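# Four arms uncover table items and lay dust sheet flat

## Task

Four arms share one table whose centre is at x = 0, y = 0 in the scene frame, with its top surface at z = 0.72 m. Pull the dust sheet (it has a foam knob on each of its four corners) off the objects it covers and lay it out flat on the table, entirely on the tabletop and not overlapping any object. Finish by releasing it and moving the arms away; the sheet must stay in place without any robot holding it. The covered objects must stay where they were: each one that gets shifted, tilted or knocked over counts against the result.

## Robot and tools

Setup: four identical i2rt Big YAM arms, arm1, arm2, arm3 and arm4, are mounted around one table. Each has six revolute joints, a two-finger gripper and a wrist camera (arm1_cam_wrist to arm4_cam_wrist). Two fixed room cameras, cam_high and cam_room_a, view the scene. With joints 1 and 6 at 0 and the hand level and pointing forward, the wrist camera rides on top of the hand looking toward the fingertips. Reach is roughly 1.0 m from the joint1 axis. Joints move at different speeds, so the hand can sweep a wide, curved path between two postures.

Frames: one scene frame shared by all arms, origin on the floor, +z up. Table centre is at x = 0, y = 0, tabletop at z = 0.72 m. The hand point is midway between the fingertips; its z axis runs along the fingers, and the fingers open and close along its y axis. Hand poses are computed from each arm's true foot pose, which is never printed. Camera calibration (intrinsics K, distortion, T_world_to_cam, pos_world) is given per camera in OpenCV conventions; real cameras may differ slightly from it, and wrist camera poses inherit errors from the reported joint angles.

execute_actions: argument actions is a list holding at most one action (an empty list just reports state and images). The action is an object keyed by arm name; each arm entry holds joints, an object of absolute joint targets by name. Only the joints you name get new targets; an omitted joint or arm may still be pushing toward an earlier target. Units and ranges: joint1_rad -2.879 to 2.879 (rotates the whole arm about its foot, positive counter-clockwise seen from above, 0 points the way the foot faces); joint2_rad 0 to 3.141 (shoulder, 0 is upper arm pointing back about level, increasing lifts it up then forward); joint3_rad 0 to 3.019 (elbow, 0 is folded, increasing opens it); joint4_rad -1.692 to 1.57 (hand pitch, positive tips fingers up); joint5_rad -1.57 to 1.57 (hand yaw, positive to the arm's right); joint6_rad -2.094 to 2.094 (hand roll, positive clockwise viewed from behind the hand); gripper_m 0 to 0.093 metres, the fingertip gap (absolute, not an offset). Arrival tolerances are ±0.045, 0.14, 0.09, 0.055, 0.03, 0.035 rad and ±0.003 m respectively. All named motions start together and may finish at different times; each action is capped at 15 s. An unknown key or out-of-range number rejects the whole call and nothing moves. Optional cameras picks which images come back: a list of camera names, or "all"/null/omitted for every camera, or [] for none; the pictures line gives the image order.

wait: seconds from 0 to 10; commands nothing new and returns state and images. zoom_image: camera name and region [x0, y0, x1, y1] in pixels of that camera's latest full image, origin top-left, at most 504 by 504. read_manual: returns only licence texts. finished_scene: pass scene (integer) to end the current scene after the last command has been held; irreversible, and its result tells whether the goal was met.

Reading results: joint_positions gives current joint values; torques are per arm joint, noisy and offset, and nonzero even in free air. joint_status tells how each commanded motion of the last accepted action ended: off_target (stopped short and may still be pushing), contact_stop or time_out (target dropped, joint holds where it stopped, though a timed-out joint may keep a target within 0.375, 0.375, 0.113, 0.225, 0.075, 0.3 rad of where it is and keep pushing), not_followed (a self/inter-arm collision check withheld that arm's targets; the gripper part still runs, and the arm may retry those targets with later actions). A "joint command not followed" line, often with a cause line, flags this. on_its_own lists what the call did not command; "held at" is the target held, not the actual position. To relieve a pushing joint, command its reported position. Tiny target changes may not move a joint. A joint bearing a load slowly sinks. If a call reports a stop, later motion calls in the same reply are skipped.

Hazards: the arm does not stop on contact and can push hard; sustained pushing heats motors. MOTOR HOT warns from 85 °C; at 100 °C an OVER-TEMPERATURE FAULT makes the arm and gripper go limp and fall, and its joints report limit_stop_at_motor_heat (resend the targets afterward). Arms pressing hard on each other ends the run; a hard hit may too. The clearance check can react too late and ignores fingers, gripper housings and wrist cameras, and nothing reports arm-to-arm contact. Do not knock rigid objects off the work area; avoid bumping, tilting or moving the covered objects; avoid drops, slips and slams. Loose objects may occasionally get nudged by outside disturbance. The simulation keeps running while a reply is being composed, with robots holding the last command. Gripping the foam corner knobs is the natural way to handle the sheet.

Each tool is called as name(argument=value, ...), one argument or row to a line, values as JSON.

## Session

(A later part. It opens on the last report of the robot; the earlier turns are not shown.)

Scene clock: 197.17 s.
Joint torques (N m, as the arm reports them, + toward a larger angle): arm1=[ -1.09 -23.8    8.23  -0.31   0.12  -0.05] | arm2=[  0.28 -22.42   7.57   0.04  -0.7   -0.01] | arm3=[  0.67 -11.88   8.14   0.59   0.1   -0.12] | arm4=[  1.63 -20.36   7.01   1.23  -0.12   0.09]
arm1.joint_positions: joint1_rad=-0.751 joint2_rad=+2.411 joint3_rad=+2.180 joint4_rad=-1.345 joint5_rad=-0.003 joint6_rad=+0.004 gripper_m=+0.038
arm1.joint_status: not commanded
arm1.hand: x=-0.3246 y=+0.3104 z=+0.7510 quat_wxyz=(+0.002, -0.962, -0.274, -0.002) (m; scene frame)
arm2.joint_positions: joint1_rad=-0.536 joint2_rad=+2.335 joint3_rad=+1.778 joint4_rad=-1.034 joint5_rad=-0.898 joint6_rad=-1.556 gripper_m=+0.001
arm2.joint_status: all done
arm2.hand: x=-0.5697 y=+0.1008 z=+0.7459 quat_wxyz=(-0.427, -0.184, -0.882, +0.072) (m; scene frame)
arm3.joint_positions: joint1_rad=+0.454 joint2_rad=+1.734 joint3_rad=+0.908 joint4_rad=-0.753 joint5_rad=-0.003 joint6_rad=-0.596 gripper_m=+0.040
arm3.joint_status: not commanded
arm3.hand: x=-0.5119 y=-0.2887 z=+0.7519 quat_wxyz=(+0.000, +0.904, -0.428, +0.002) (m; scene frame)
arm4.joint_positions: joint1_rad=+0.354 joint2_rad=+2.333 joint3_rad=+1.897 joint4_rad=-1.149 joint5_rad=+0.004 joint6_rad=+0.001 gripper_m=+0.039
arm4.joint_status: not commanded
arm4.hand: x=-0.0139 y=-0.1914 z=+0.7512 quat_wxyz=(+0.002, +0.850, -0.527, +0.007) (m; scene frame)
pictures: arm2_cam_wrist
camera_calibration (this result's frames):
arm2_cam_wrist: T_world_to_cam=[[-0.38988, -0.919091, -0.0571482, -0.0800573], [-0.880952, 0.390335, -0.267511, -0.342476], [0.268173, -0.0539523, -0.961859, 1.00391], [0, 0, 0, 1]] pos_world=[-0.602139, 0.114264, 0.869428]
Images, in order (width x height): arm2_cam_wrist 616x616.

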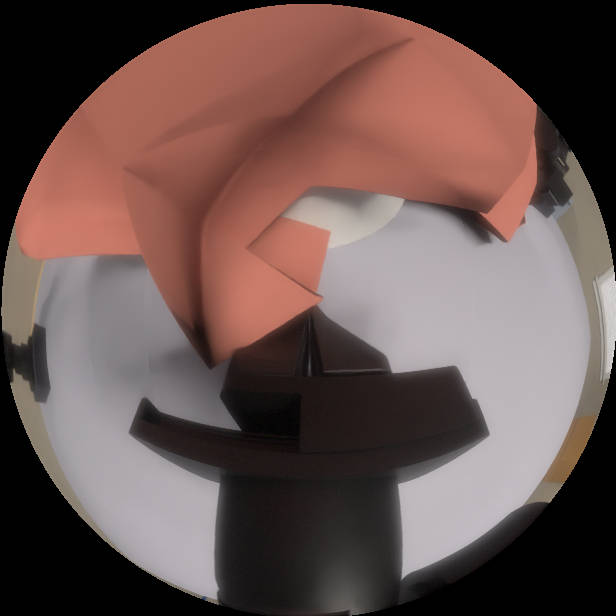

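execute_actions(
  actions=[
    {"arm2":{"joints":{"joint1_rad":-0.72,"gripper_m":0.093}},"arm1":{"joints":{"joint1_rad":-0.778,"joint2_rad":1.915,"joint3_rad":2.09,"joint4_rad":-1.37}},"arm3":{"joints":{"joint1_rad":0.64,"joint2_rad":1.095,"joint3_rad":1.1,"joint4_rad":-1.19}},"arm4":{"joints":{"joint1_rad":0.37,"joint2_rad":1.744,"joint3_rad":1.72,"joint4_rad":-1.17}}},
  ],
  cameras=["arm2_cam_wrist","cam_room_a","cam_high"],
)

Scene clock: 211.60 s.
Joint torques (N m, as the arm reports them, + toward a larger angle): arm1=[ -1.63 -21.15   9.88   0.17   0.1    0.  ] | arm2=[  0.27 -22.87   7.63   0.04  -0.71   0.03] | arm3=[ 0.87 -5.25 14.05  0.76 -0.26 -0.1 ] | arm4=[  1.15 -14.6    9.97   0.91   0.19  -0.01]
arm1.joint_positions: joint1_rad=-0.774 joint2_rad=+1.914 joint3_rad=+2.089 joint4_rad=-1.364 joint5_rad=-0.002 joint6_rad=+0.004 gripper_m=+0.038
arm1.joint_status: all done
arm1.hand: x=-0.2995 y=+0.3430 z=+1.0540 quat_wxyz=(-0.049, -0.947, -0.259, +0.183) (m; scene frame)
arm2.joint_positions: joint1_rad=-0.713 joint2_rad=+2.335 joint3_rad=+1.778 joint4_rad=-1.034 joint5_rad=-0.899 joint6_rad=-1.556 gripper_m=+0.093
arm2.joint_status: all done
arm2.hand: x=-0.6831 y=+0.1328 z=+0.7462 quat_wxyz=(-0.420, -0.262, -0.862, +0.110) (m; scene frame)
arm3.joint_positions: joint1_rad=+0.642 joint2_rad=+1.085 joint3_rad=+1.064 joint4_rad=-1.185 joint5_rad=+0.005 joint6_rad=-0.596 gripper_m=+0.039
arm3.joint_status: all done
arm3.hand: x=-0.5787 y=-0.3355 z=+1.0439 quat_wxyz=(-0.152, +0.924, -0.335, -0.102) (m; scene frame)
arm4.joint_positions: joint1_rad=+0.376 joint2_rad=+1.737 joint3_rad=+1.708 joint4_rad=-1.155 joint5_rad=-0.005 joint6_rad=+0.012 gripper_m=+0.039
arm4.joint_status: all done
arm4.hand: x=-0.0057 y=-0.2424 z=+1.0552 quat_wxyz=(-0.096, +0.837, -0.512, -0.167) (m; scene frame)
pictures: arm2_cam_wrist, cam_high, cam_room_a
camera_calibration (this result's frames):
arm2_cam_wrist: T_world_to_cam=[[-0.545597, -0.836115, -0.0568807, -0.21248], [-0.798267, 0.539162, -0.268467, -0.417366], [0.255137, -0.101069, -0.961608, 1.03352], [0, 0, 0, 1]] pos_world=[-0.712788, 0.151827, 0.869708]
Images, in order (width x height): arm2_cam_wrist 616x616, cam_high 504x504, cam_room_a 504x504.

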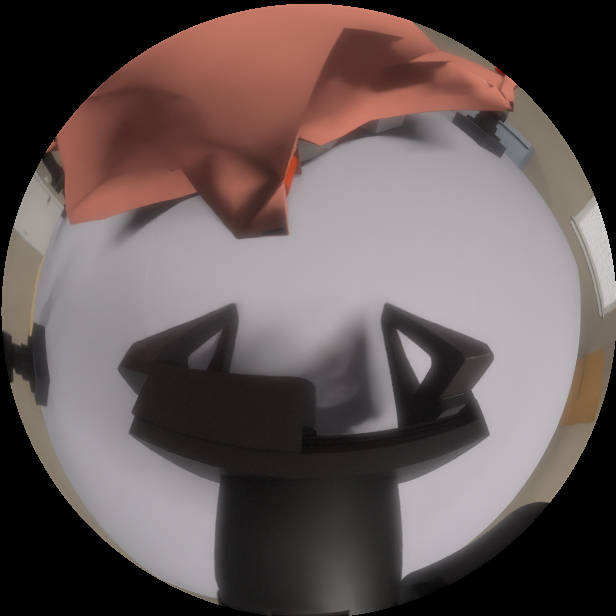

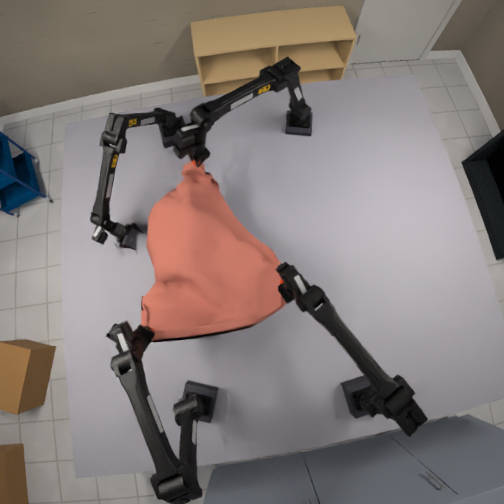

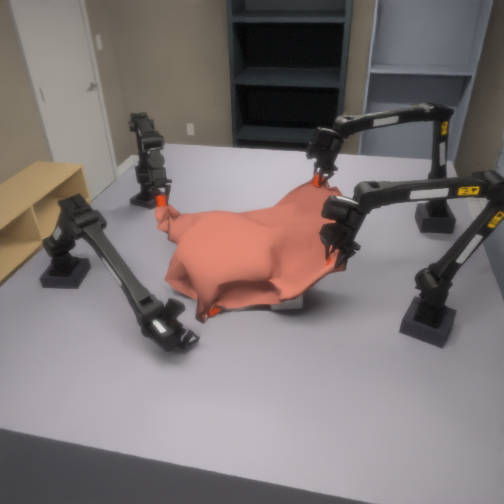

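execute_actions(
  actions=[],
)

Scene clock: 240.90 s.
Joint torques (N m, as the arm reports them, + toward a larger angle): arm1=[ -2.44 -21.28  10.06   0.52   0.08  -0.05] | arm2=[ -0.05 -22.27   7.68  -0.1   -0.7   -0.01] | arm3=[ 0.76 -5.38 14.07  0.69 -0.26 -0.1 ] | arm4=[  0.96 -14.87   9.94   0.79   0.18  -0.01]
arm1.joint_positions: joint1_rad=-0.774 joint2_rad=+1.914 joint3_rad=+2.089 joint4_rad=-1.364 joint5_rad=-0.002 joint6_rad=+0.004 gripper_m=+0.038
arm1.joint_status: all done
arm1.hand: x=-0.2995 y=+0.3430 z=+1.0540 quat_wxyz=(-0.049, -0.947, -0.259, +0.183) (m; scene frame)
arm2.joint_positions: joint1_rad=-0.713 joint2_rad=+2.335 joint3_rad=+1.778 joint4_rad=-1.034 joint5_rad=-0.899 joint6_rad=-1.556 gripper_m=+0.093
arm2.joint_status: all done
arm2.hand: x=-0.6831 y=+0.1328 z=+0.7462 quat_wxyz=(-0.420, -0.262, -0.862, +0.110) (m; scene frame)
arm3.joint_positions: joint1_rad=+0.642 joint2_rad=+1.085 joint3_rad=+1.064 joint4_rad=-1.185 joint5_rad=+0.005 joint6_rad=-0.596 gripper_m=+0.039
arm3.joint_status: all done
arm3.hand: x=-0.5787 y=-0.3355 z=+1.0439 quat_wxyz=(-0.152, +0.924, -0.335, -0.102) (m; scene frame)
arm4.joint_positions: joint1_rad=+0.376 joint2_rad=+1.737 joint3_rad=+1.708 joint4_rad=-1.155 joint5_rad=-0.005 joint6_rad=+0.012 gripper_m=+0.039
arm4.joint_status: all done
arm4.hand: x=-0.0057 y=-0.2424 z=+1.0552 quat_wxyz=(-0.096, +0.837, -0.512, -0.167) (m; scene frame)
pictures: arm1_cam_wrist, arm2_cam_wrist, arm3_cam_wrist, arm4_cam_wrist, cam_high, cam_room_a
camera_calibration (this result's frames):
arm1_cam_wrist: T_world_to_cam=[[-0.518485, 0.855081, -0.00323111, -0.443943], [0.827953, 0.502973, 0.248014, -0.178967], [0.213698, 0.125917, -0.968751, 1.16634], [0, 0, 0, 1]] pos_world=[-0.331245, 0.322761, 1.17285]
arm2_cam_wrist: T_world_to_cam=[[-0.545597, -0.836115, -0.0568807, -0.21248], [-0.798267, 0.539162, -0.268467, -0.417366], [0.255137, -0.101069, -0.961608, 1.03352], [0, 0, 0, 1]] pos_world=[-0.712788, 0.151827, 0.869708]
arm3_cam_wrist: T_world_to_cam=[[0.648735, 0.731581, 0.209598, 0.404691], [0.671078, -0.679826, 0.295788, -0.139783], [0.358883, -0.0512309, -0.931975, 1.28876], [0, 0, 0, 1]] pos_world=[-0.631245, -0.325068, 1.15761]
arm4_cam_wrist: T_world_to_cam=[[0.89241, 0.451115, -0.00992276, 0.128525], [0.441447, -0.868308, 0.226199, -0.438291], [0.0934257, -0.206242, -0.974031, 1.09965], [0, 0, 0, 1]] pos_world=[-0.0239497, -0.211757, 1.17151]
Images, in order (width x height): arm1_cam_wrist 616x616, arm2_cam_wrist 616x616, arm3_cam_wrist 616x616, arm4_cam_wrist 616x616, cam_high 504x504, cam_room_a 504x504.

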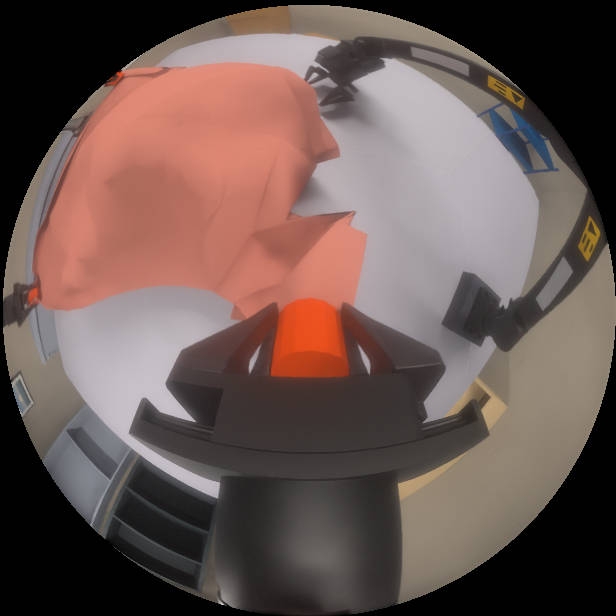

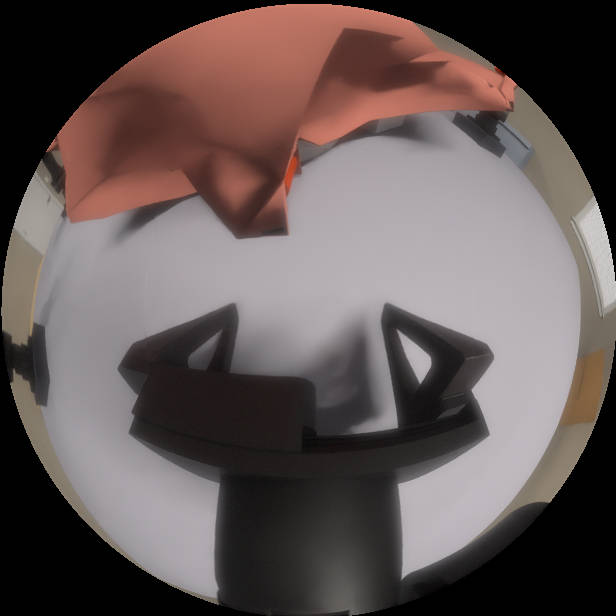

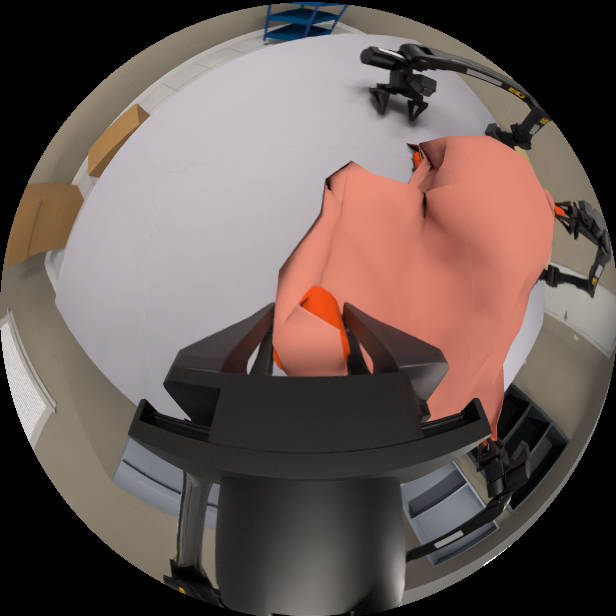

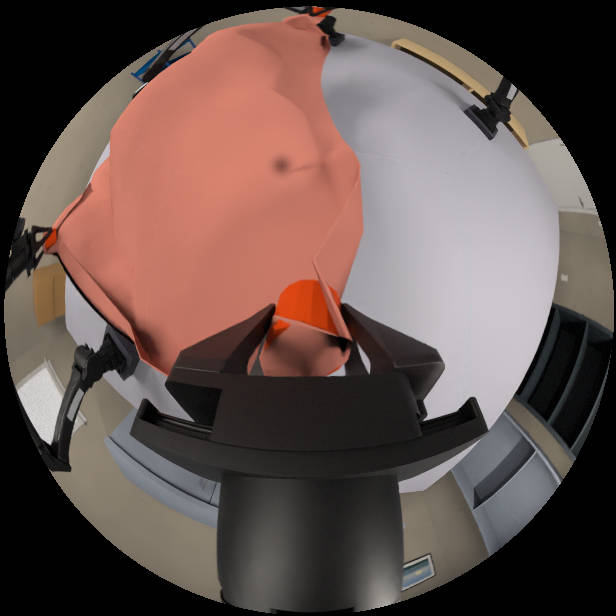

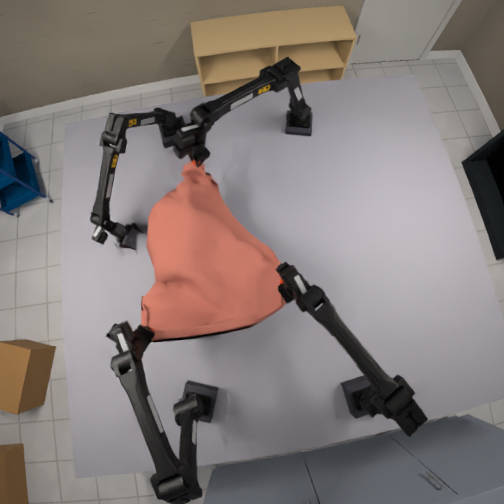

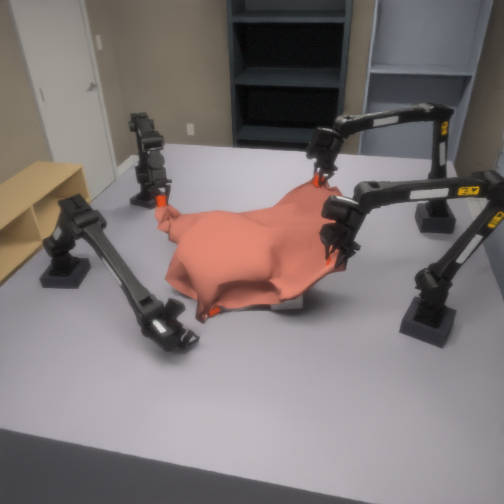

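execute_actions(
  actions=[
    {"arm1":{"joints":{"joint1_rad":-0.844,"joint2_rad":1.80,"joint3_rad":2.1,"joint4_rad":-0.88}},"arm3":{"joints":{"joint1_rad":0.84,"joint2_rad":1.09,"joint3_rad":1.45,"joint4_rad":-1.335,"joint6_rad":-0.4}},"arm4":{"joints":{"joint1_rad":0.485,"joint2_rad":1.69,"joint3_rad":1.96,"joint4_rad":-1.15}}},
  ],
  cameras=["arm2_cam_wrist","cam_high","cam_room_a"],
)

Scene clock: 271.73 s.
Joint torques (N m, as the arm reports them, + toward a larger angle): arm1=[ -0.37 -18.46  11.47   2.14   0.02  -0.06] | arm2=[ -0.16 -23.24   7.57   0.    -0.7   -0.04] | arm3=[ 0.71 -5.45 14.71  1.18 -0.27  0.11] | arm4=[  0.67 -15.1   13.03   2.01   0.15   0.  ]
arm1.joint_positions: joint1_rad=-0.852 joint2_rad=+1.778 joint3_rad=+2.089 joint4_rad=-0.900 joint5_rad=-0.001 joint6_rad=+0.004 gripper_m=+0.038
arm1.joint_status: all done
arm1.hand: x=-0.3724 y=+0.3657 z=+1.2195 quat_wxyz=(-0.106, -0.859, -0.200, +0.459) (m; scene frame)
arm2.joint_positions: joint1_rad=-0.713 joint2_rad=+2.335 joint3_rad=+1.778 joint4_rad=-1.034 joint5_rad=-0.899 joint6_rad=-1.556 gripper_m=+0.093
arm2.joint_status: not commanded
arm2.hand: x=-0.6831 y=+0.1328 z=+0.7462 quat_wxyz=(-0.420, -0.262, -0.862, +0.110) (m; scene frame)
arm3.joint_positions: joint1_rad=+0.841 joint2_rad=+1.083 joint3_rad=+1.407 joint4_rad=-1.331 joint5_rad=+0.006 joint6_rad=-0.418 gripper_m=+0.039
arm3.joint_status: all done
arm3.hand: x=-0.6596 y=-0.3430 z=+1.1943 quat_wxyz=(-0.196, +0.907, -0.317, -0.198) (m; scene frame)
arm4.joint_positions: joint1_rad=+0.499 joint2_rad=+1.693 joint3_rad=+1.910 joint4_rad=-1.155 joint5_rad=-0.004 joint6_rad=+0.012 gripper_m=+0.039
arm4.joint_status: all done
arm4.hand: x=-0.0870 y=-0.2591 z=+1.1831 quat_wxyz=(-0.141, +0.839, -0.446, -0.278) (m; scene frame)
pictures: arm2_cam_wrist, cam_high, cam_room_a
camera_calibration (this result's frames):
arm2_cam_wrist: T_world_to_cam=[[-0.545597, -0.836115, -0.0568807, -0.21248], [-0.798267, 0.539162, -0.268467, -0.417366], [0.255137, -0.101069, -0.961608, 1.03352], [0, 0, 0, 1]] pos_world=[-0.712788, 0.151827, 0.869708]
Images, in order (width x height): arm2_cam_wrist 616x616, cam_high 504x504, cam_room_a 504x504.

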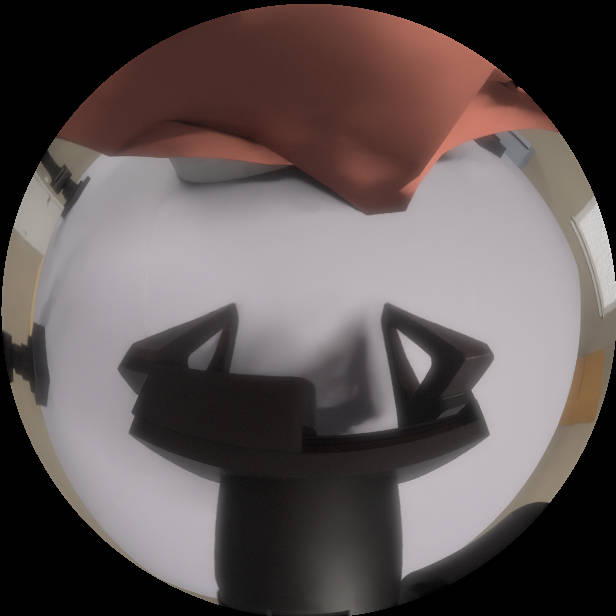

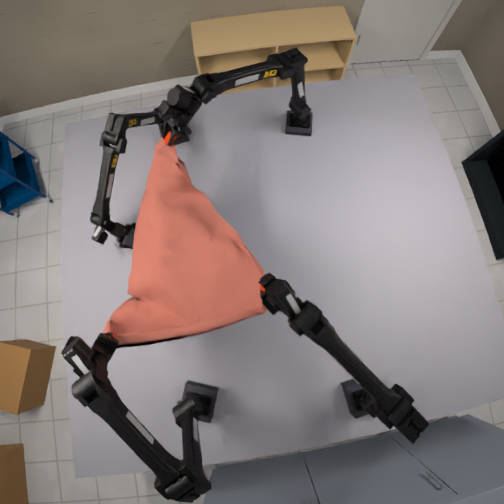

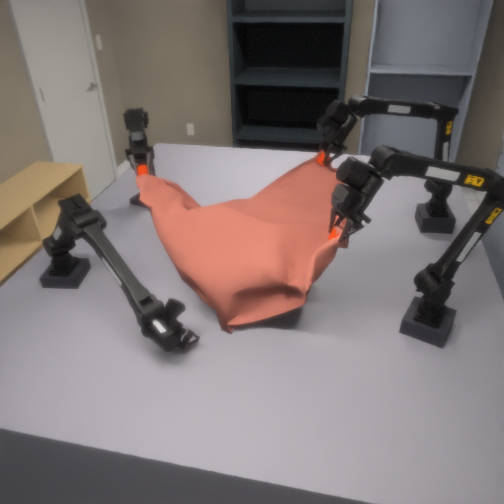

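execute_actions(
  actions=[
    {"arm2":{"joints":{"joint2_rad":2.585,"joint3_rad":2.32,"joint4_rad":-1.28}}},
  ],
  cameras=["arm2_cam_wrist"],
)

Scene clock: 287.70 s.
Joint torques (N m, as the arm reports them, + toward a larger angle): arm1=[ -0.44 -18.04  11.21   2.07   0.08  -0.07] | arm2=[ -0.14 -24.85  11.42  -0.76  -0.59   0.14] | arm3=[ 0.84 -5.53 14.61  1.16 -0.27  0.14] | arm4=[  0.68 -15.18  12.99   1.88   0.15  -0.02]
arm1.joint_positions: joint1_rad=-0.852 joint2_rad=+1.778 joint3_rad=+2.089 joint4_rad=-0.900 joint5_rad=-0.001 joint6_rad=+0.004 gripper_m=+0.038
arm1.joint_status: not commanded
arm1.hand: x=-0.3724 y=+0.3657 z=+1.2195 quat_wxyz=(-0.106, -0.859, -0.200, +0.459) (m; scene frame)
arm2.joint_positions: joint1_rad=-0.715 joint2_rad=+2.589 joint3_rad=+2.273 joint4_rad=-1.270 joint5_rad=-0.901 joint6_rad=-1.572 gripper_m=+0.093
arm2.joint_status: all done
arm2.hand: x=-0.7312 y=+0.0602 z=+0.7449 quat_wxyz=(-0.419, -0.255, -0.864, +0.116) (m; scene frame)
arm3.joint_positions: joint1_rad=+0.841 joint2_rad=+1.083 joint3_rad=+1.407 joint4_rad=-1.331 joint5_rad=+0.006 joint6_rad=-0.418 gripper_m=+0.039
arm3.joint_status: not commanded
arm3.hand: x=-0.6596 y=-0.3430 z=+1.1943 quat_wxyz=(-0.196, +0.907, -0.317, -0.198) (m; scene frame)
arm4.joint_positions: joint1_rad=+0.499 joint2_rad=+1.693 joint3_rad=+1.910 joint4_rad=-1.155 joint5_rad=-0.004 joint6_rad=+0.012 gripper_m=+0.039
arm4.joint_status: not commanded
arm4.hand: x=-0.0870 y=-0.2591 z=+1.1831 quat_wxyz=(-0.141, +0.839, -0.446, -0.278) (m; scene frame)
pictures: arm2_cam_wrist
camera_calibration (this result's frames):
arm2_cam_wrist: T_world_to_cam=[[-0.540051, -0.840713, -0.0393364, -0.308182], [-0.804017, 0.529167, -0.27118, -0.418572], [0.2488, -0.114824, -0.961725, 1.03354], [0, 0, 0, 1]] pos_world=[-0.760118, 0.0810771, 0.868352]
Images, in order (width x height): arm2_cam_wrist 616x616.

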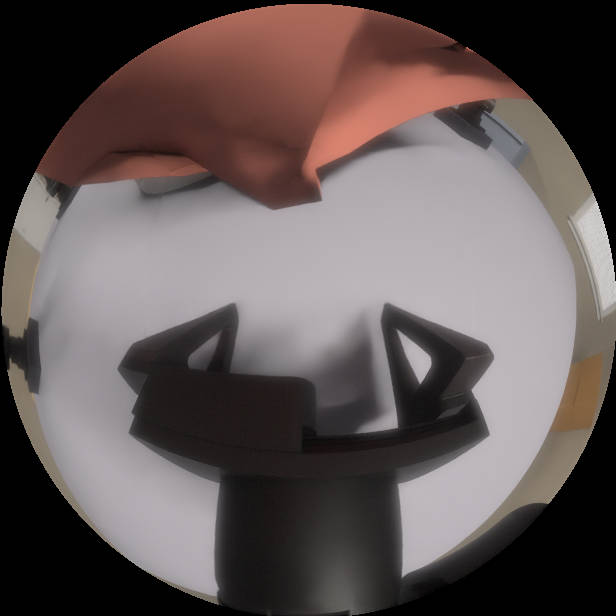

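execute_actions(
  actions=[
    {"arm2":{"joints":{"joint1_rad":-0.57}}},
  ],
  cameras=["arm2_cam_wrist","cam_room_a"],
)

Scene clock: 292.83 s.
Joint torques (N m, as the arm reports them, + toward a larger angle): arm1=[ -1.53 -17.57  11.38   2.18   0.03  -0.08] | arm2=[  0.94 -25.32  11.29  -0.66  -0.64   0.16] | arm3=[ 0.83 -5.54 14.71  1.2  -0.28  0.13] | arm4=[  0.82 -14.97  13.13   2.     0.15  -0.02]
arm1.joint_positions: joint1_rad=-0.852 joint2_rad=+1.778 joint3_rad=+2.089 joint4_rad=-0.900 joint5_rad=-0.001 joint6_rad=+0.004 gripper_m=+0.038
arm1.joint_status: not commanded
arm1.hand: x=-0.3724 y=+0.3657 z=+1.2195 quat_wxyz=(-0.106, -0.859, -0.200, +0.459) (m; scene frame)
arm2.joint_positions: joint1_rad=-0.576 joint2_rad=+2.589 joint3_rad=+2.273 joint4_rad=-1.270 joint5_rad=-0.901 joint6_rad=-1.572 gripper_m=+0.093
arm2.joint_status: all done
arm2.hand: x=-0.6322 y=+0.0275 z=+0.7447 quat_wxyz=(-0.426, -0.194, -0.879, +0.087) (m; scene frame)
arm3.joint_positions: joint1_rad=+0.841 joint2_rad=+1.083 joint3_rad=+1.407 joint4_rad=-1.331 joint5_rad=+0.006 joint6_rad=-0.418 gripper_m=+0.039
arm3.joint_status: not commanded
arm3.hand: x=-0.6595 y=-0.3430 z=+1.1943 quat_wxyz=(-0.196, +0.907, -0.317, -0.198) (m; scene frame)
arm4.joint_positions: joint1_rad=+0.499 joint2_rad=+1.693 joint3_rad=+1.910 joint4_rad=-1.155 joint5_rad=-0.005 joint6_rad=+0.012 gripper_m=+0.039
arm4.joint_status: not commanded
arm4.hand: x=-0.0871 y=-0.2592 z=+1.1831 quat_wxyz=(-0.141, +0.839, -0.445, -0.278) (m; scene frame)
pictures: arm2_cam_wrist, cam_room_a
camera_calibration (this result's frames):
arm2_cam_wrist: T_world_to_cam=[[-0.418501, -0.907355, -0.0395509, -0.203393], [-0.869637, 0.412901, -0.270637, -0.360344], [0.261895, -0.078867, -0.961869, 1.0123], [0, 0, 0, 1]] pos_world=[-0.663606, 0.0440743, 0.868137]
Images, in order (width x height): arm2_cam_wrist 616x616, cam_room_a 504x504.

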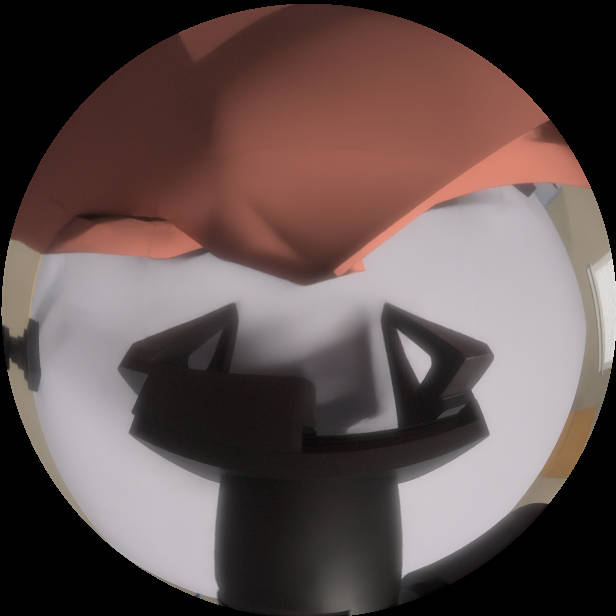

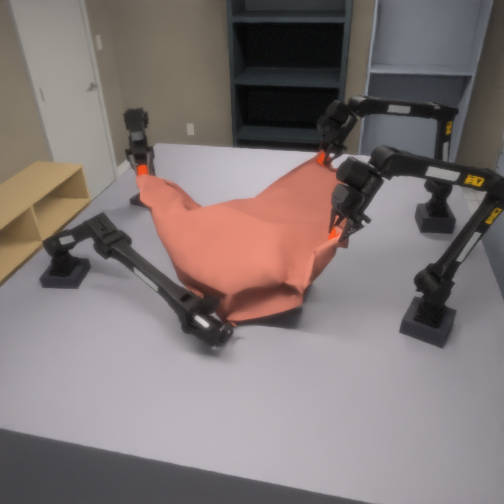

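execute_actions(
  actions=[
    {"arm2":{"joints":{"joint1_rad":-0.50}}},
  ],
  cameras=["arm2_cam_wrist","cam_room_a"],
)

Scene clock: 299.57 s.
Joint torques (N m, as the arm reports them, + toward a larger angle): arm1=[ -0.32 -18.01  11.22   2.38   0.04  -0.08] | arm2=[  0.45 -25.66  11.32  -0.67  -0.63   0.12] | arm3=[ 0.84 -5.46 14.59  1.15 -0.3   0.14] | arm4=[  0.75 -15.23  13.02   1.95   0.17   0.  ]
arm1.joint_positions: joint1_rad=-0.852 joint2_rad=+1.778 joint3_rad=+2.089 joint4_rad=-0.900 joint5_rad=-0.001 joint6_rad=+0.004 gripper_m=+0.038
arm1.joint_status: not commanded
arm1.hand: x=-0.3724 y=+0.3657 z=+1.2195 quat_wxyz=(-0.106, -0.859, -0.200, +0.459) (m; scene frame)
arm2.joint_positions: joint1_rad=-0.502 joint2_rad=+2.589 joint3_rad=+2.273 joint4_rad=-1.270 joint5_rad=-0.900 joint6_rad=-1.572 gripper_m=+0.093
arm2.joint_status: all done
arm2.hand: x=-0.5773 y=+0.0157 z=+0.7444 quat_wxyz=(-0.428, -0.161, -0.886, +0.071) (m; scene frame)
arm3.joint_positions: joint1_rad=+0.841 joint2_rad=+1.083 joint3_rad=+1.407 joint4_rad=-1.331 joint5_rad=+0.007 joint6_rad=-0.418 gripper_m=+0.039
arm3.joint_status: not commanded
arm3.hand: x=-0.6595 y=-0.3430 z=+1.1943 quat_wxyz=(-0.196, +0.907, -0.317, -0.198) (m; scene frame)
arm4.joint_positions: joint1_rad=+0.499 joint2_rad=+1.693 joint3_rad=+1.910 joint4_rad=-1.155 joint5_rad=-0.005 joint6_rad=+0.012 gripper_m=+0.039
arm4.joint_status: not commanded
arm4.hand: x=-0.0871 y=-0.2592 z=+1.1831 quat_wxyz=(-0.141, +0.839, -0.445, -0.278) (m; scene frame)
pictures: arm2_cam_wrist, cam_room_a
camera_calibration (this result's frames):
arm2_cam_wrist: T_world_to_cam=[[-0.349582, -0.936065, -0.0396735, -0.150842], [-0.898355, 0.346919, -0.269453, -0.324255], [0.265989, -0.0585552, -0.962196, 0.999046], [0, 0, 0, 1]] pos_world=[-0.609764, 0.0297917, 0.867922]
Images, in order (width x height): arm2_cam_wrist 616x616, cam_room_a 504x504.

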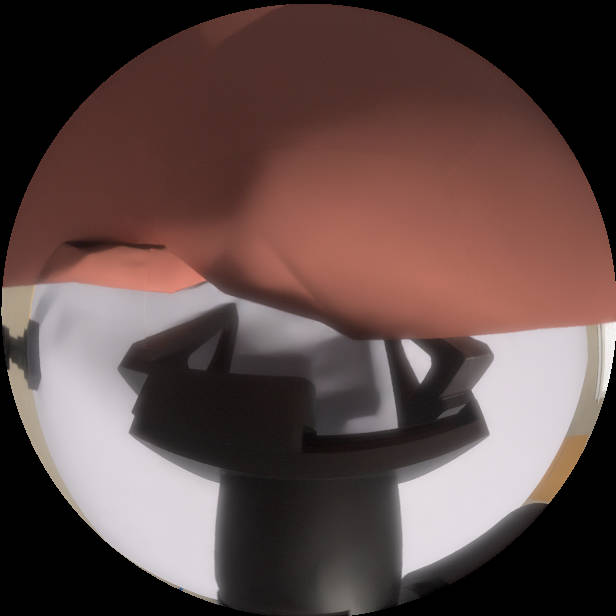

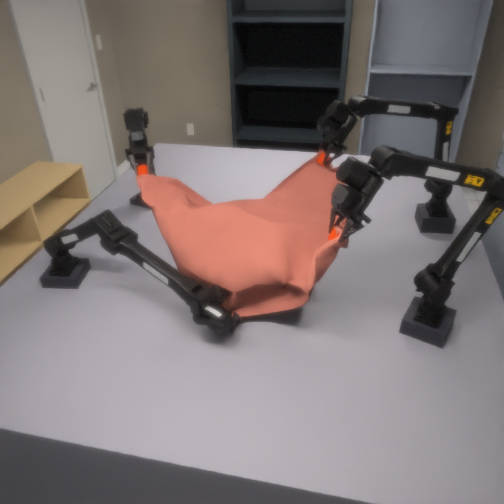

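execute_actions(
  actions=[
    {"arm2":{"joints":{"gripper_m":0.0}}},
  ],
  cameras=["arm2_cam_wrist"],
)

Scene clock: 305.43 s.
Joint torques (N m, as the arm reports them, + toward a larger angle): arm1=[ -0.19 -17.88  10.94   2.18   0.1   -0.09] | arm2=[  0.56 -25.28  11.23  -0.65  -0.67   0.11] | arm3=[ 0.84 -5.54 14.61  1.18 -0.33  0.14] | arm4=[  0.81 -15.01  13.06   1.94   0.16  -0.02]
arm1.joint_positions: joint1_rad=-0.852 joint2_rad=+1.778 joint3_rad=+2.089 joint4_rad=-0.900 joint5_rad=-0.001 joint6_rad=+0.004 gripper_m=+0.038
arm1.joint_status: not commanded
arm1.hand: x=-0.3724 y=+0.3657 z=+1.2195 quat_wxyz=(-0.106, -0.859, -0.200, +0.459) (m; scene frame)
arm2.joint_positions: joint1_rad=-0.504 joint2_rad=+2.589 joint3_rad=+2.273 joint4_rad=-1.270 joint5_rad=-0.900 joint6_rad=-1.572 gripper_m=+0.001
arm2.joint_status: all done
arm2.hand: x=-0.5793 y=+0.0160 z=+0.7444 quat_wxyz=(-0.428, -0.163, -0.886, +0.071) (m; scene frame)
arm3.joint_positions: joint1_rad=+0.841 joint2_rad=+1.083 joint3_rad=+1.407 joint4_rad=-1.332 joint5_rad=+0.007 joint6_rad=-0.418 gripper_m=+0.039
arm3.joint_status: not commanded
arm3.hand: x=-0.6592 y=-0.3429 z=+1.1942 quat_wxyz=(-0.196, +0.906, -0.318, -0.197) (m; scene frame)
arm4.joint_positions: joint1_rad=+0.499 joint2_rad=+1.693 joint3_rad=+1.910 joint4_rad=-1.155 joint5_rad=-0.005 joint6_rad=+0.012 gripper_m=+0.039
arm4.joint_status: not commanded
arm4.hand: x=-0.0871 y=-0.2592 z=+1.1831 quat_wxyz=(-0.141, +0.839, -0.445, -0.278) (m; scene frame)
pictures: arm2_cam_wrist
camera_calibration (this result's frames):
arm2_cam_wrist: T_world_to_cam=[[-0.352081, -0.935129, -0.0396689, -0.152668], [-0.897425, 0.349316, -0.269456, -0.325651], [0.265833, -0.0592704, -0.962195, 0.999517], [0, 0, 0, 1]] pos_world=[-0.611704, 0.0302321, 0.867926]
Images, in order (width x height): arm2_cam_wrist 616x616.

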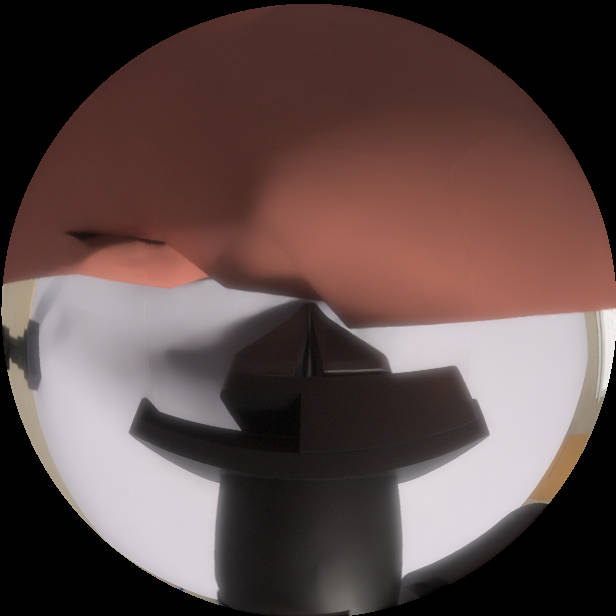

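execute_actions(
  actions=[
    {"arm2":{"joints":{"joint1_rad":-0.75,"gripper_m":0.093}},"arm1":{"joints":{"joint1_rad":-0.89,"joint2_rad":1.74,"joint3_rad":2.37,"joint4_rad":-1.12}},"arm3":{"joints":{"joint1_rad":0.95,"joint2_rad":1.0,"joint3_rad":1.77,"joint4_rad":-1.53,"joint6_rad":-0.3}},"arm4":{"joints":{"joint1_rad":0.5,"joint2_rad":1.54,"joint3_rad":2.06,"joint4_rad":-1.18}}},
  ],
  cameras=["arm2_cam_wrist","cam_high","cam_room_a"],
)

Scene clock: 320.93 s.
Joint torques (N m, as the arm reports them, + toward a larger angle): arm1=[ -2.42 -15.56  12.36   1.03   0.05  -0.04] | arm2=[  0.47 -25.13  11.45  -0.79  -0.65   0.13] | arm3=[ 1.54 -3.31 11.31  1.58 -0.61  0.24] | arm4=[  0.79 -11.07  11.5    1.42   0.33  -0.01]
arm1.joint_positions: joint1_rad=-0.889 joint2_rad=+1.724 joint3_rad=+2.329 joint4_rad=-1.112 joint5_rad=-0.001 joint6_rad=+0.004 gripper_m=+0.038
arm1.joint_status: all done
arm1.hand: x=-0.3302 y=+0.4133 z=+1.3444 quat_wxyz=(-0.105, -0.843, -0.180, +0.496) (m; scene frame)
arm2.joint_positions: joint1_rad=-0.748 joint2_rad=+2.589 joint3_rad=+2.273 joint4_rad=-1.270 joint5_rad=-0.899 joint6_rad=-1.572 gripper_m=+0.093
arm2.joint_status: all done
arm2.hand: x=-0.7541 y=+0.0701 z=+0.7447 quat_wxyz=(-0.416, -0.269, -0.860, +0.123) (m; scene frame)
arm3.joint_positions: joint1_rad=+0.942 joint2_rad=+0.999 joint3_rad=+1.743 joint4_rad=-1.529 joint5_rad=+0.014 joint6_rad=-0.328 gripper_m=+0.039
arm3.joint_status: all done
arm3.hand: x=-0.6565 y=-0.4210 z=+1.3543 quat_wxyz=(-0.243, +0.873, -0.302, -0.296) (m; scene frame)
arm4.joint_positions: joint1_rad=+0.512 joint2_rad=+1.529 joint3_rad=+2.023 joint4_rad=-1.163 joint5_rad=-0.009 joint6_rad=+0.012 gripper_m=+0.039
arm4.joint_status: all done
arm4.hand: x=-0.0650 y=-0.3059 z=+1.3413 quat_wxyz=(-0.194, +0.798, -0.416, -0.391) (m; scene frame)
pictures: arm2_cam_wrist, cam_high, cam_room_a
camera_calibration (this result's frames):
arm2_cam_wrist: T_world_to_cam=[[-0.567385, -0.822515, -0.0392831, -0.334181], [-0.786751, 0.555563, -0.269022, -0.432701], [0.243099, -0.121733, -0.962333, 1.03675], [0, 0, 0, 1]] pos_world=[-0.78207, 0.0917307, 0.868164]
Images, in order (width x height): arm2_cam_wrist 616x616, cam_high 504x504, cam_room_a 504x504.

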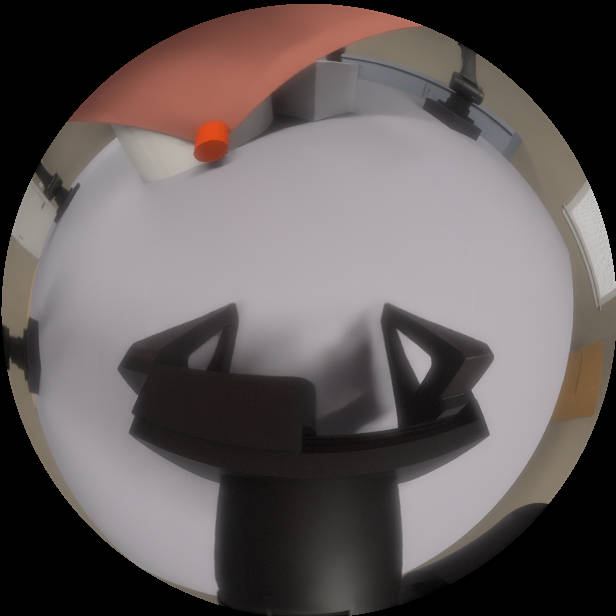

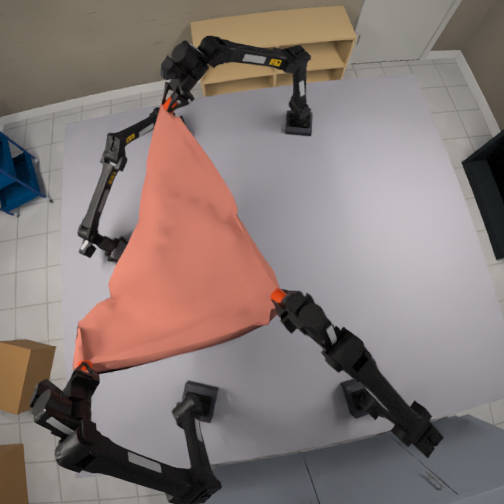

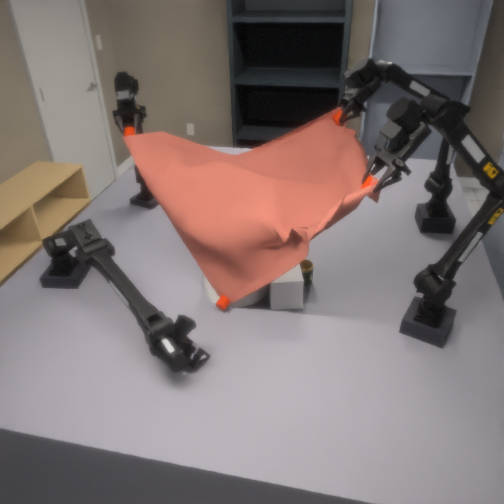

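execute_actions(
  actions=[
    {"arm2":{"joints":{"joint1_rad":-0.67,"joint2_rad":2.476,"joint3_rad":1.94,"joint4_rad":-1.03,"joint5_rad":-1.3}}},
  ],
  cameras=["arm2_cam_wrist","cam_room_a"],
)

Scene clock: 344.80 s.
Joint torques (N m, as the arm reports them, + toward a larger angle): arm1=[ -1.89 -15.92  12.37   1.05   0.06  -0.07] | arm2=[  0.36 -24.9    8.54  -0.35  -0.77   0.14] | arm3=[ 1.54 -2.9  11.4   1.56 -0.6   0.24] | arm4=[  0.76 -10.82  11.49   1.49   0.32   0.  ]
arm1.joint_positions: joint1_rad=-0.889 joint2_rad=+1.724 joint3_rad=+2.329 joint4_rad=-1.112 joint5_rad=-0.001 joint6_rad=+0.004 gripper_m=+0.038
arm1.joint_status: not commanded
arm1.hand: x=-0.3302 y=+0.4133 z=+1.3444 quat_wxyz=(-0.105, -0.843, -0.180, +0.496) (m; scene frame)
arm2.joint_positions: joint1_rad=-0.646 joint2_rad=+2.482 joint3_rad=+1.967 joint4_rad=-1.046 joint5_rad=-1.267 joint6_rad=-1.572 gripper_m=+0.093
arm2.joint_status: joint5_rad time_out (moved -0.368 of -0.401); the others done
arm2.on_its_own: joint5_rad is held at -1.267, not at your -1.300, since a time_out
arm2.hand: x=-0.6358 y=+0.0668 z=+0.7676 quat_wxyz=(-0.572, -0.196, -0.782, +0.151) (m; scene frame)
arm3.joint_positions: joint1_rad=+0.942 joint2_rad=+0.999 joint3_rad=+1.743 joint4_rad=-1.529 joint5_rad=+0.014 joint6_rad=-0.328 gripper_m=+0.039
arm3.joint_status: not commanded
arm3.hand: x=-0.6565 y=-0.4210 z=+1.3543 quat_wxyz=(-0.243, +0.873, -0.302, -0.296) (m; scene frame)
arm4.joint_positions: joint1_rad=+0.512 joint2_rad=+1.529 joint3_rad=+2.023 joint4_rad=-1.163 joint5_rad=-0.009 joint6_rad=+0.012 gripper_m=+0.039
arm4.joint_status: not commanded
arm4.hand: x=-0.0650 y=-0.3059 z=+1.3413 quat_wxyz=(-0.194, +0.798, -0.416, -0.391) (m; scene frame)
pictures: arm2_cam_wrist, cam_room_a
joint command not followed: on one or more control steps a check withheld the commanded joint targets of the arm2 arm, and it was not sent them on those steps.
cause: the commanded joint targets would bring two parts of the arm too close to each other (its wrist (the part past joint 4) and its wrist camera); next, command targets that bring no two parts of the arm closer together.
camera_calibration (this result's frames):
arm2_cam_wrist: T_world_to_cam=[[-0.47268, -0.881118, -0.0142699, -0.223915], [-0.702433, 0.386503, -0.597664, -0.0144298], [0.532128, -0.27248, -0.801619, 1.10012], [0, 0, 0, 1]] pos_world=[-0.701379, 0.108042, 0.870055]
Images, in order (width x height): arm2_cam_wrist 616x616, cam_room_a 504x504.

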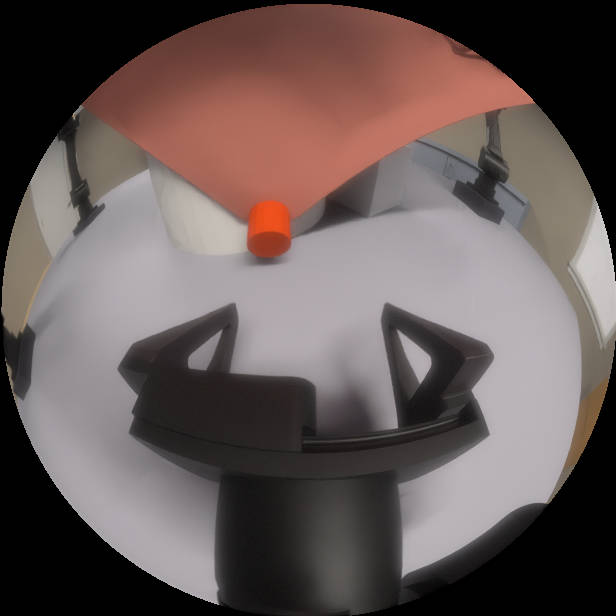

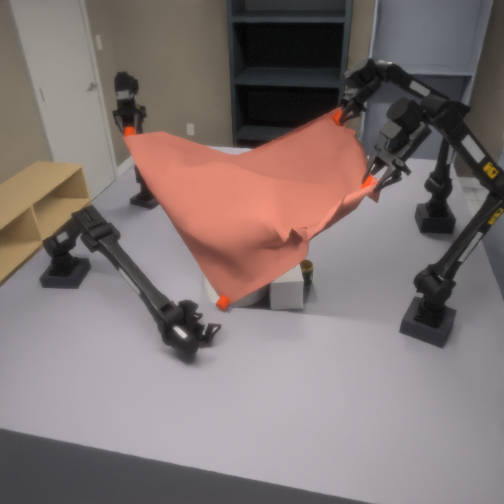

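execute_actions(
  actions=[
    {"arm2":{"joints":{"joint1_rad":-0.53,"joint2_rad":2.465,"joint3_rad":1.92,"joint4_rad":-1.03,"joint5_rad":-1.24,"gripper_m":0.075}}},
  ],
  cameras=["arm2_cam_wrist"],
)

Scene clock: 353.03 s.
Joint torques (N m, as the arm reports them, + toward a larger angle): arm1=[ -2.22 -15.38  12.48   1.26   0.06  -0.03] | arm2=[  0.73 -24.27   7.81  -0.1   -0.73   0.13] | arm3=[ 1.37 -3.13 11.39  1.58 -0.6   0.23] | arm4=[  0.85 -10.96  11.55   1.46   0.32  -0.01]
arm1.joint_positions: joint1_rad=-0.889 joint2_rad=+1.724 joint3_rad=+2.329 joint4_rad=-1.112 joint5_rad=-0.001 joint6_rad=+0.004 gripper_m=+0.038
arm1.joint_status: not commanded
arm1.hand: x=-0.3302 y=+0.4133 z=+1.3444 quat_wxyz=(-0.105, -0.843, -0.180, +0.496) (m; scene frame)
arm2.joint_positions: joint1_rad=-0.533 joint2_rad=+2.479 joint3_rad=+1.911 joint4_rad=-1.039 joint5_rad=-1.240 joint6_rad=-1.572 gripper_m=+0.075
arm2.joint_status: all done
arm2.hand: x=-0.5514 y=+0.0659 z=+0.7469 quat_wxyz=(-0.572, -0.166, -0.797, +0.098) (m; scene frame)
arm3.joint_positions: joint1_rad=+0.942 joint2_rad=+0.999 joint3_rad=+1.743 joint4_rad=-1.529 joint5_rad=+0.014 joint6_rad=-0.328 gripper_m=+0.039
arm3.joint_status: not commanded
arm3.hand: x=-0.6565 y=-0.4210 z=+1.3543 quat_wxyz=(-0.243, +0.873, -0.302, -0.296) (m; scene frame)
arm4.joint_positions: joint1_rad=+0.512 joint2_rad=+1.529 joint3_rad=+2.023 joint4_rad=-1.163 joint5_rad=-0.009 joint6_rad=+0.012 gripper_m=+0.039
arm4.joint_status: not commanded
arm4.hand: x=-0.0650 y=-0.3059 z=+1.3413 quat_wxyz=(-0.194, +0.798, -0.416, -0.391) (m; scene frame)
pictures: arm2_cam_wrist
camera_calibration (this result's frames):
arm2_cam_wrist: T_world_to_cam=[[-0.369747, -0.927169, -0.0603714, -0.0909521], [-0.746477, 0.33512, -0.574862, -0.00508467], [0.553226, -0.167488, -0.81602, 1.05383], [0, 0, 0, 1]] pos_world=[-0.620434, 0.0938801, 0.851536]
Images, in order (width x height): arm2_cam_wrist 616x616.

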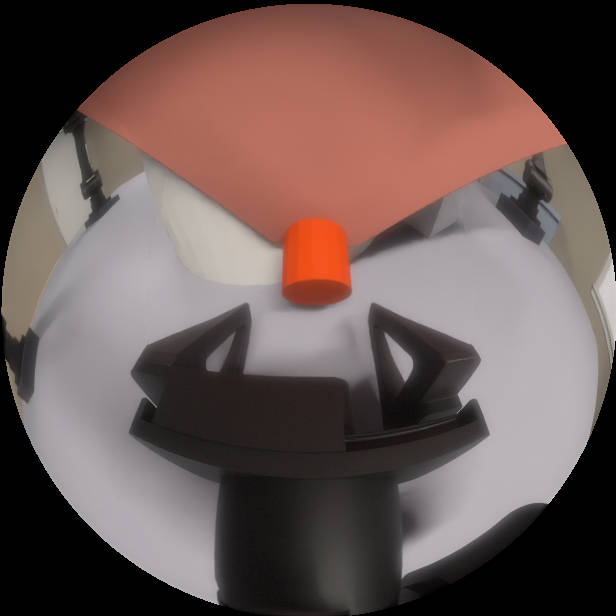

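execute_actions(
  actions=[
    {"arm2":{"joints":{"joint1_rad":-0.49,"joint3_rad":1.985}}},
  ],
  cameras=["arm2_cam_wrist"],
)

execute_actions(
  actions=[
    {"arm2":{"joints":{"gripper_m":0.0}}},
  ],
  cameras=["arm2_cam_wrist"],
)

Scene clock: 361.60 s.
Joint torques (N m, as the arm reports them, + toward a larger angle): arm1=[ -1.98 -16.79  12.29   1.13   0.04  -0.05] | arm2=[ -0.42 -24.31  10.36  -0.01  -0.74   0.15] | arm3=[ 1.43 -3.   11.4   1.58 -0.61  0.25] | arm4=[  1.   -10.72  11.56   1.45   0.35  -0.01]
arm1.joint_positions: joint1_rad=-0.889 joint2_rad=+1.724 joint3_rad=+2.329 joint4_rad=-1.112 joint5_rad=-0.001 joint6_rad=+0.004 gripper_m=+0.038
arm1.joint_status: not commanded
arm1.hand: x=-0.3302 y=+0.4133 z=+1.3444 quat_wxyz=(-0.105, -0.843, -0.180, +0.496) (m; scene frame)
arm2.joint_positions: joint1_rad=-0.485 joint2_rad=+2.479 joint3_rad=+1.942 joint4_rad=-1.039 joint5_rad=-1.240 joint6_rad=-1.572 gripper_m=+0.075
arm2.joint_status: all done
arm2.hand: x=-0.5220 y=+0.0519 z=+0.7569 quat_wxyz=(-0.572, -0.138, -0.803, +0.097) (m; scene frame)
arm3.joint_positions: joint1_rad=+0.942 joint2_rad=+0.999 joint3_rad=+1.743 joint4_rad=-1.529 joint5_rad=+0.014 joint6_rad=-0.328 gripper_m=+0.039
arm3.joint_status: not commanded
arm3.hand: x=-0.6565 y=-0.4210 z=+1.3543 quat_wxyz=(-0.243, +0.873, -0.302, -0.296) (m; scene frame)
arm4.joint_positions: joint1_rad=+0.512 joint2_rad=+1.529 joint3_rad=+2.023 joint4_rad=-1.163 joint5_rad=-0.009 joint6_rad=+0.012 gripper_m=+0.039
arm4.joint_status: not commanded
arm4.hand: x=-0.0650 y=-0.3059 z=+1.3413 quat_wxyz=(-0.194, +0.798, -0.416, -0.391) (m; scene frame)
pictures: arm2_cam_wrist
camera_calibration (this result's frames):
arm2_cam_wrist: T_world_to_cam=[[-0.325907, -0.944951, -0.0292052, -0.0921982], [-0.767487, 0.282486, -0.57547, 0.0195005], [0.552041, -0.165135, -0.817301, 1.04367], [0, 0, 0, 1]] pos_world=[-0.59123, 0.0797148, 0.861521]
Images, in order (width x height): arm2_cam_wrist 616x616.

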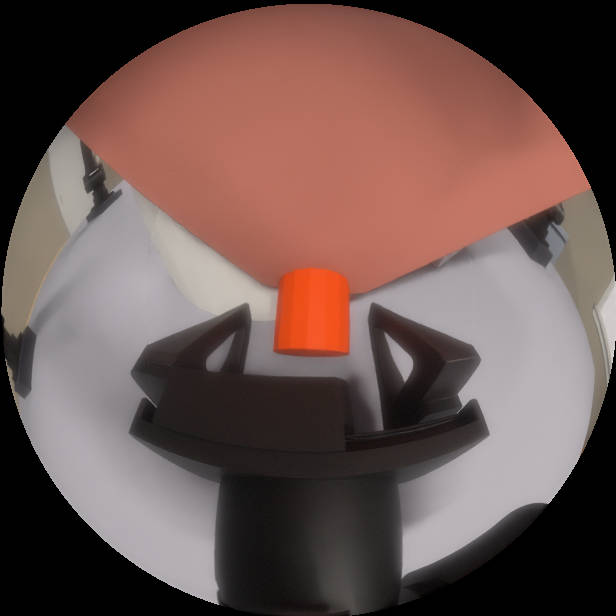

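Scene clock: 362.27 s.
Joint torques (N m, as the arm reports them, + toward a larger angle): arm1=[ -1.49 -16.37  12.17   1.31   0.07  -0.06] | arm2=[ -0.36 -24.39  10.49   0.02  -0.74   0.15] | arm3=[ 1.49 -2.99 11.42  1.62 -0.6   0.24] | arm4=[  0.89 -10.66  11.48   1.49   0.33  -0.01]
arm1.joint_positions: joint1_rad=-0.889 joint2_rad=+1.724 joint3_rad=+2.329 joint4_rad=-1.112 joint5_rad=-0.001 joint6_rad=+0.004 gripper_m=+0.038
arm1.joint_status: not commanded
arm1.hand: x=-0.3302 y=+0.4133 z=+1.3444 quat_wxyz=(-0.105, -0.843, -0.180, +0.496) (m; scene frame)
arm2.joint_positions: joint1_rad=-0.485 joint2_rad=+2.479 joint3_rad=+1.942 joint4_rad=-1.039 joint5_rad=-1.240 joint6_rad=-1.572 gripper_m=+0.039
arm2.joint_status: gripper_m off_target (ended at +0.039, target +0.000)
arm2.hand: x=-0.5220 y=+0.0519 z=+0.7569 quat_wxyz=(-0.572, -0.138, -0.803, +0.097) (m; scene frame)
arm3.joint_positions: joint1_rad=+0.942 joint2_rad=+0.999 joint3_rad=+1.743 joint4_rad=-1.529 joint5_rad=+0.014 joint6_rad=-0.328 gripper_m=+0.039
arm3.joint_status: not commanded
arm3.hand: x=-0.6565 y=-0.4210 z=+1.3543 quat_wxyz=(-0.243, +0.873, -0.302, -0.296) (m; scene frame)
arm4.joint_positions: joint1_rad=+0.512 joint2_rad=+1.529 joint3_rad=+2.023 joint4_rad=-1.163 joint5_rad=-0.009 joint6_rad=+0.012 gripper_m=+0.039
arm4.joint_status: not commanded
arm4.hand: x=-0.0650 y=-0.3059 z=+1.3413 quat_wxyz=(-0.194, +0.798, -0.416, -0.391) (m; scene frame)
pictures: arm2_cam_wrist
camera_calibration (this result's frames):
arm2_cam_wrist: T_world_to_cam=[[-0.325907, -0.944951, -0.0292052, -0.0921982], [-0.767487, 0.282486, -0.57547, 0.0195005], [0.552041, -0.165135, -0.817301, 1.04367], [0, 0, 0, 1]] pos_world=[-0.59123, 0.0797148, 0.861521]
Images, in order (width x height): arm2_cam_wrist 616x616.

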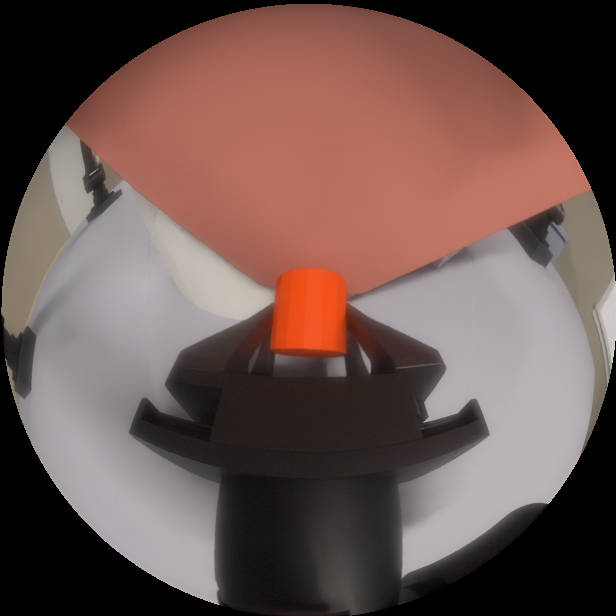

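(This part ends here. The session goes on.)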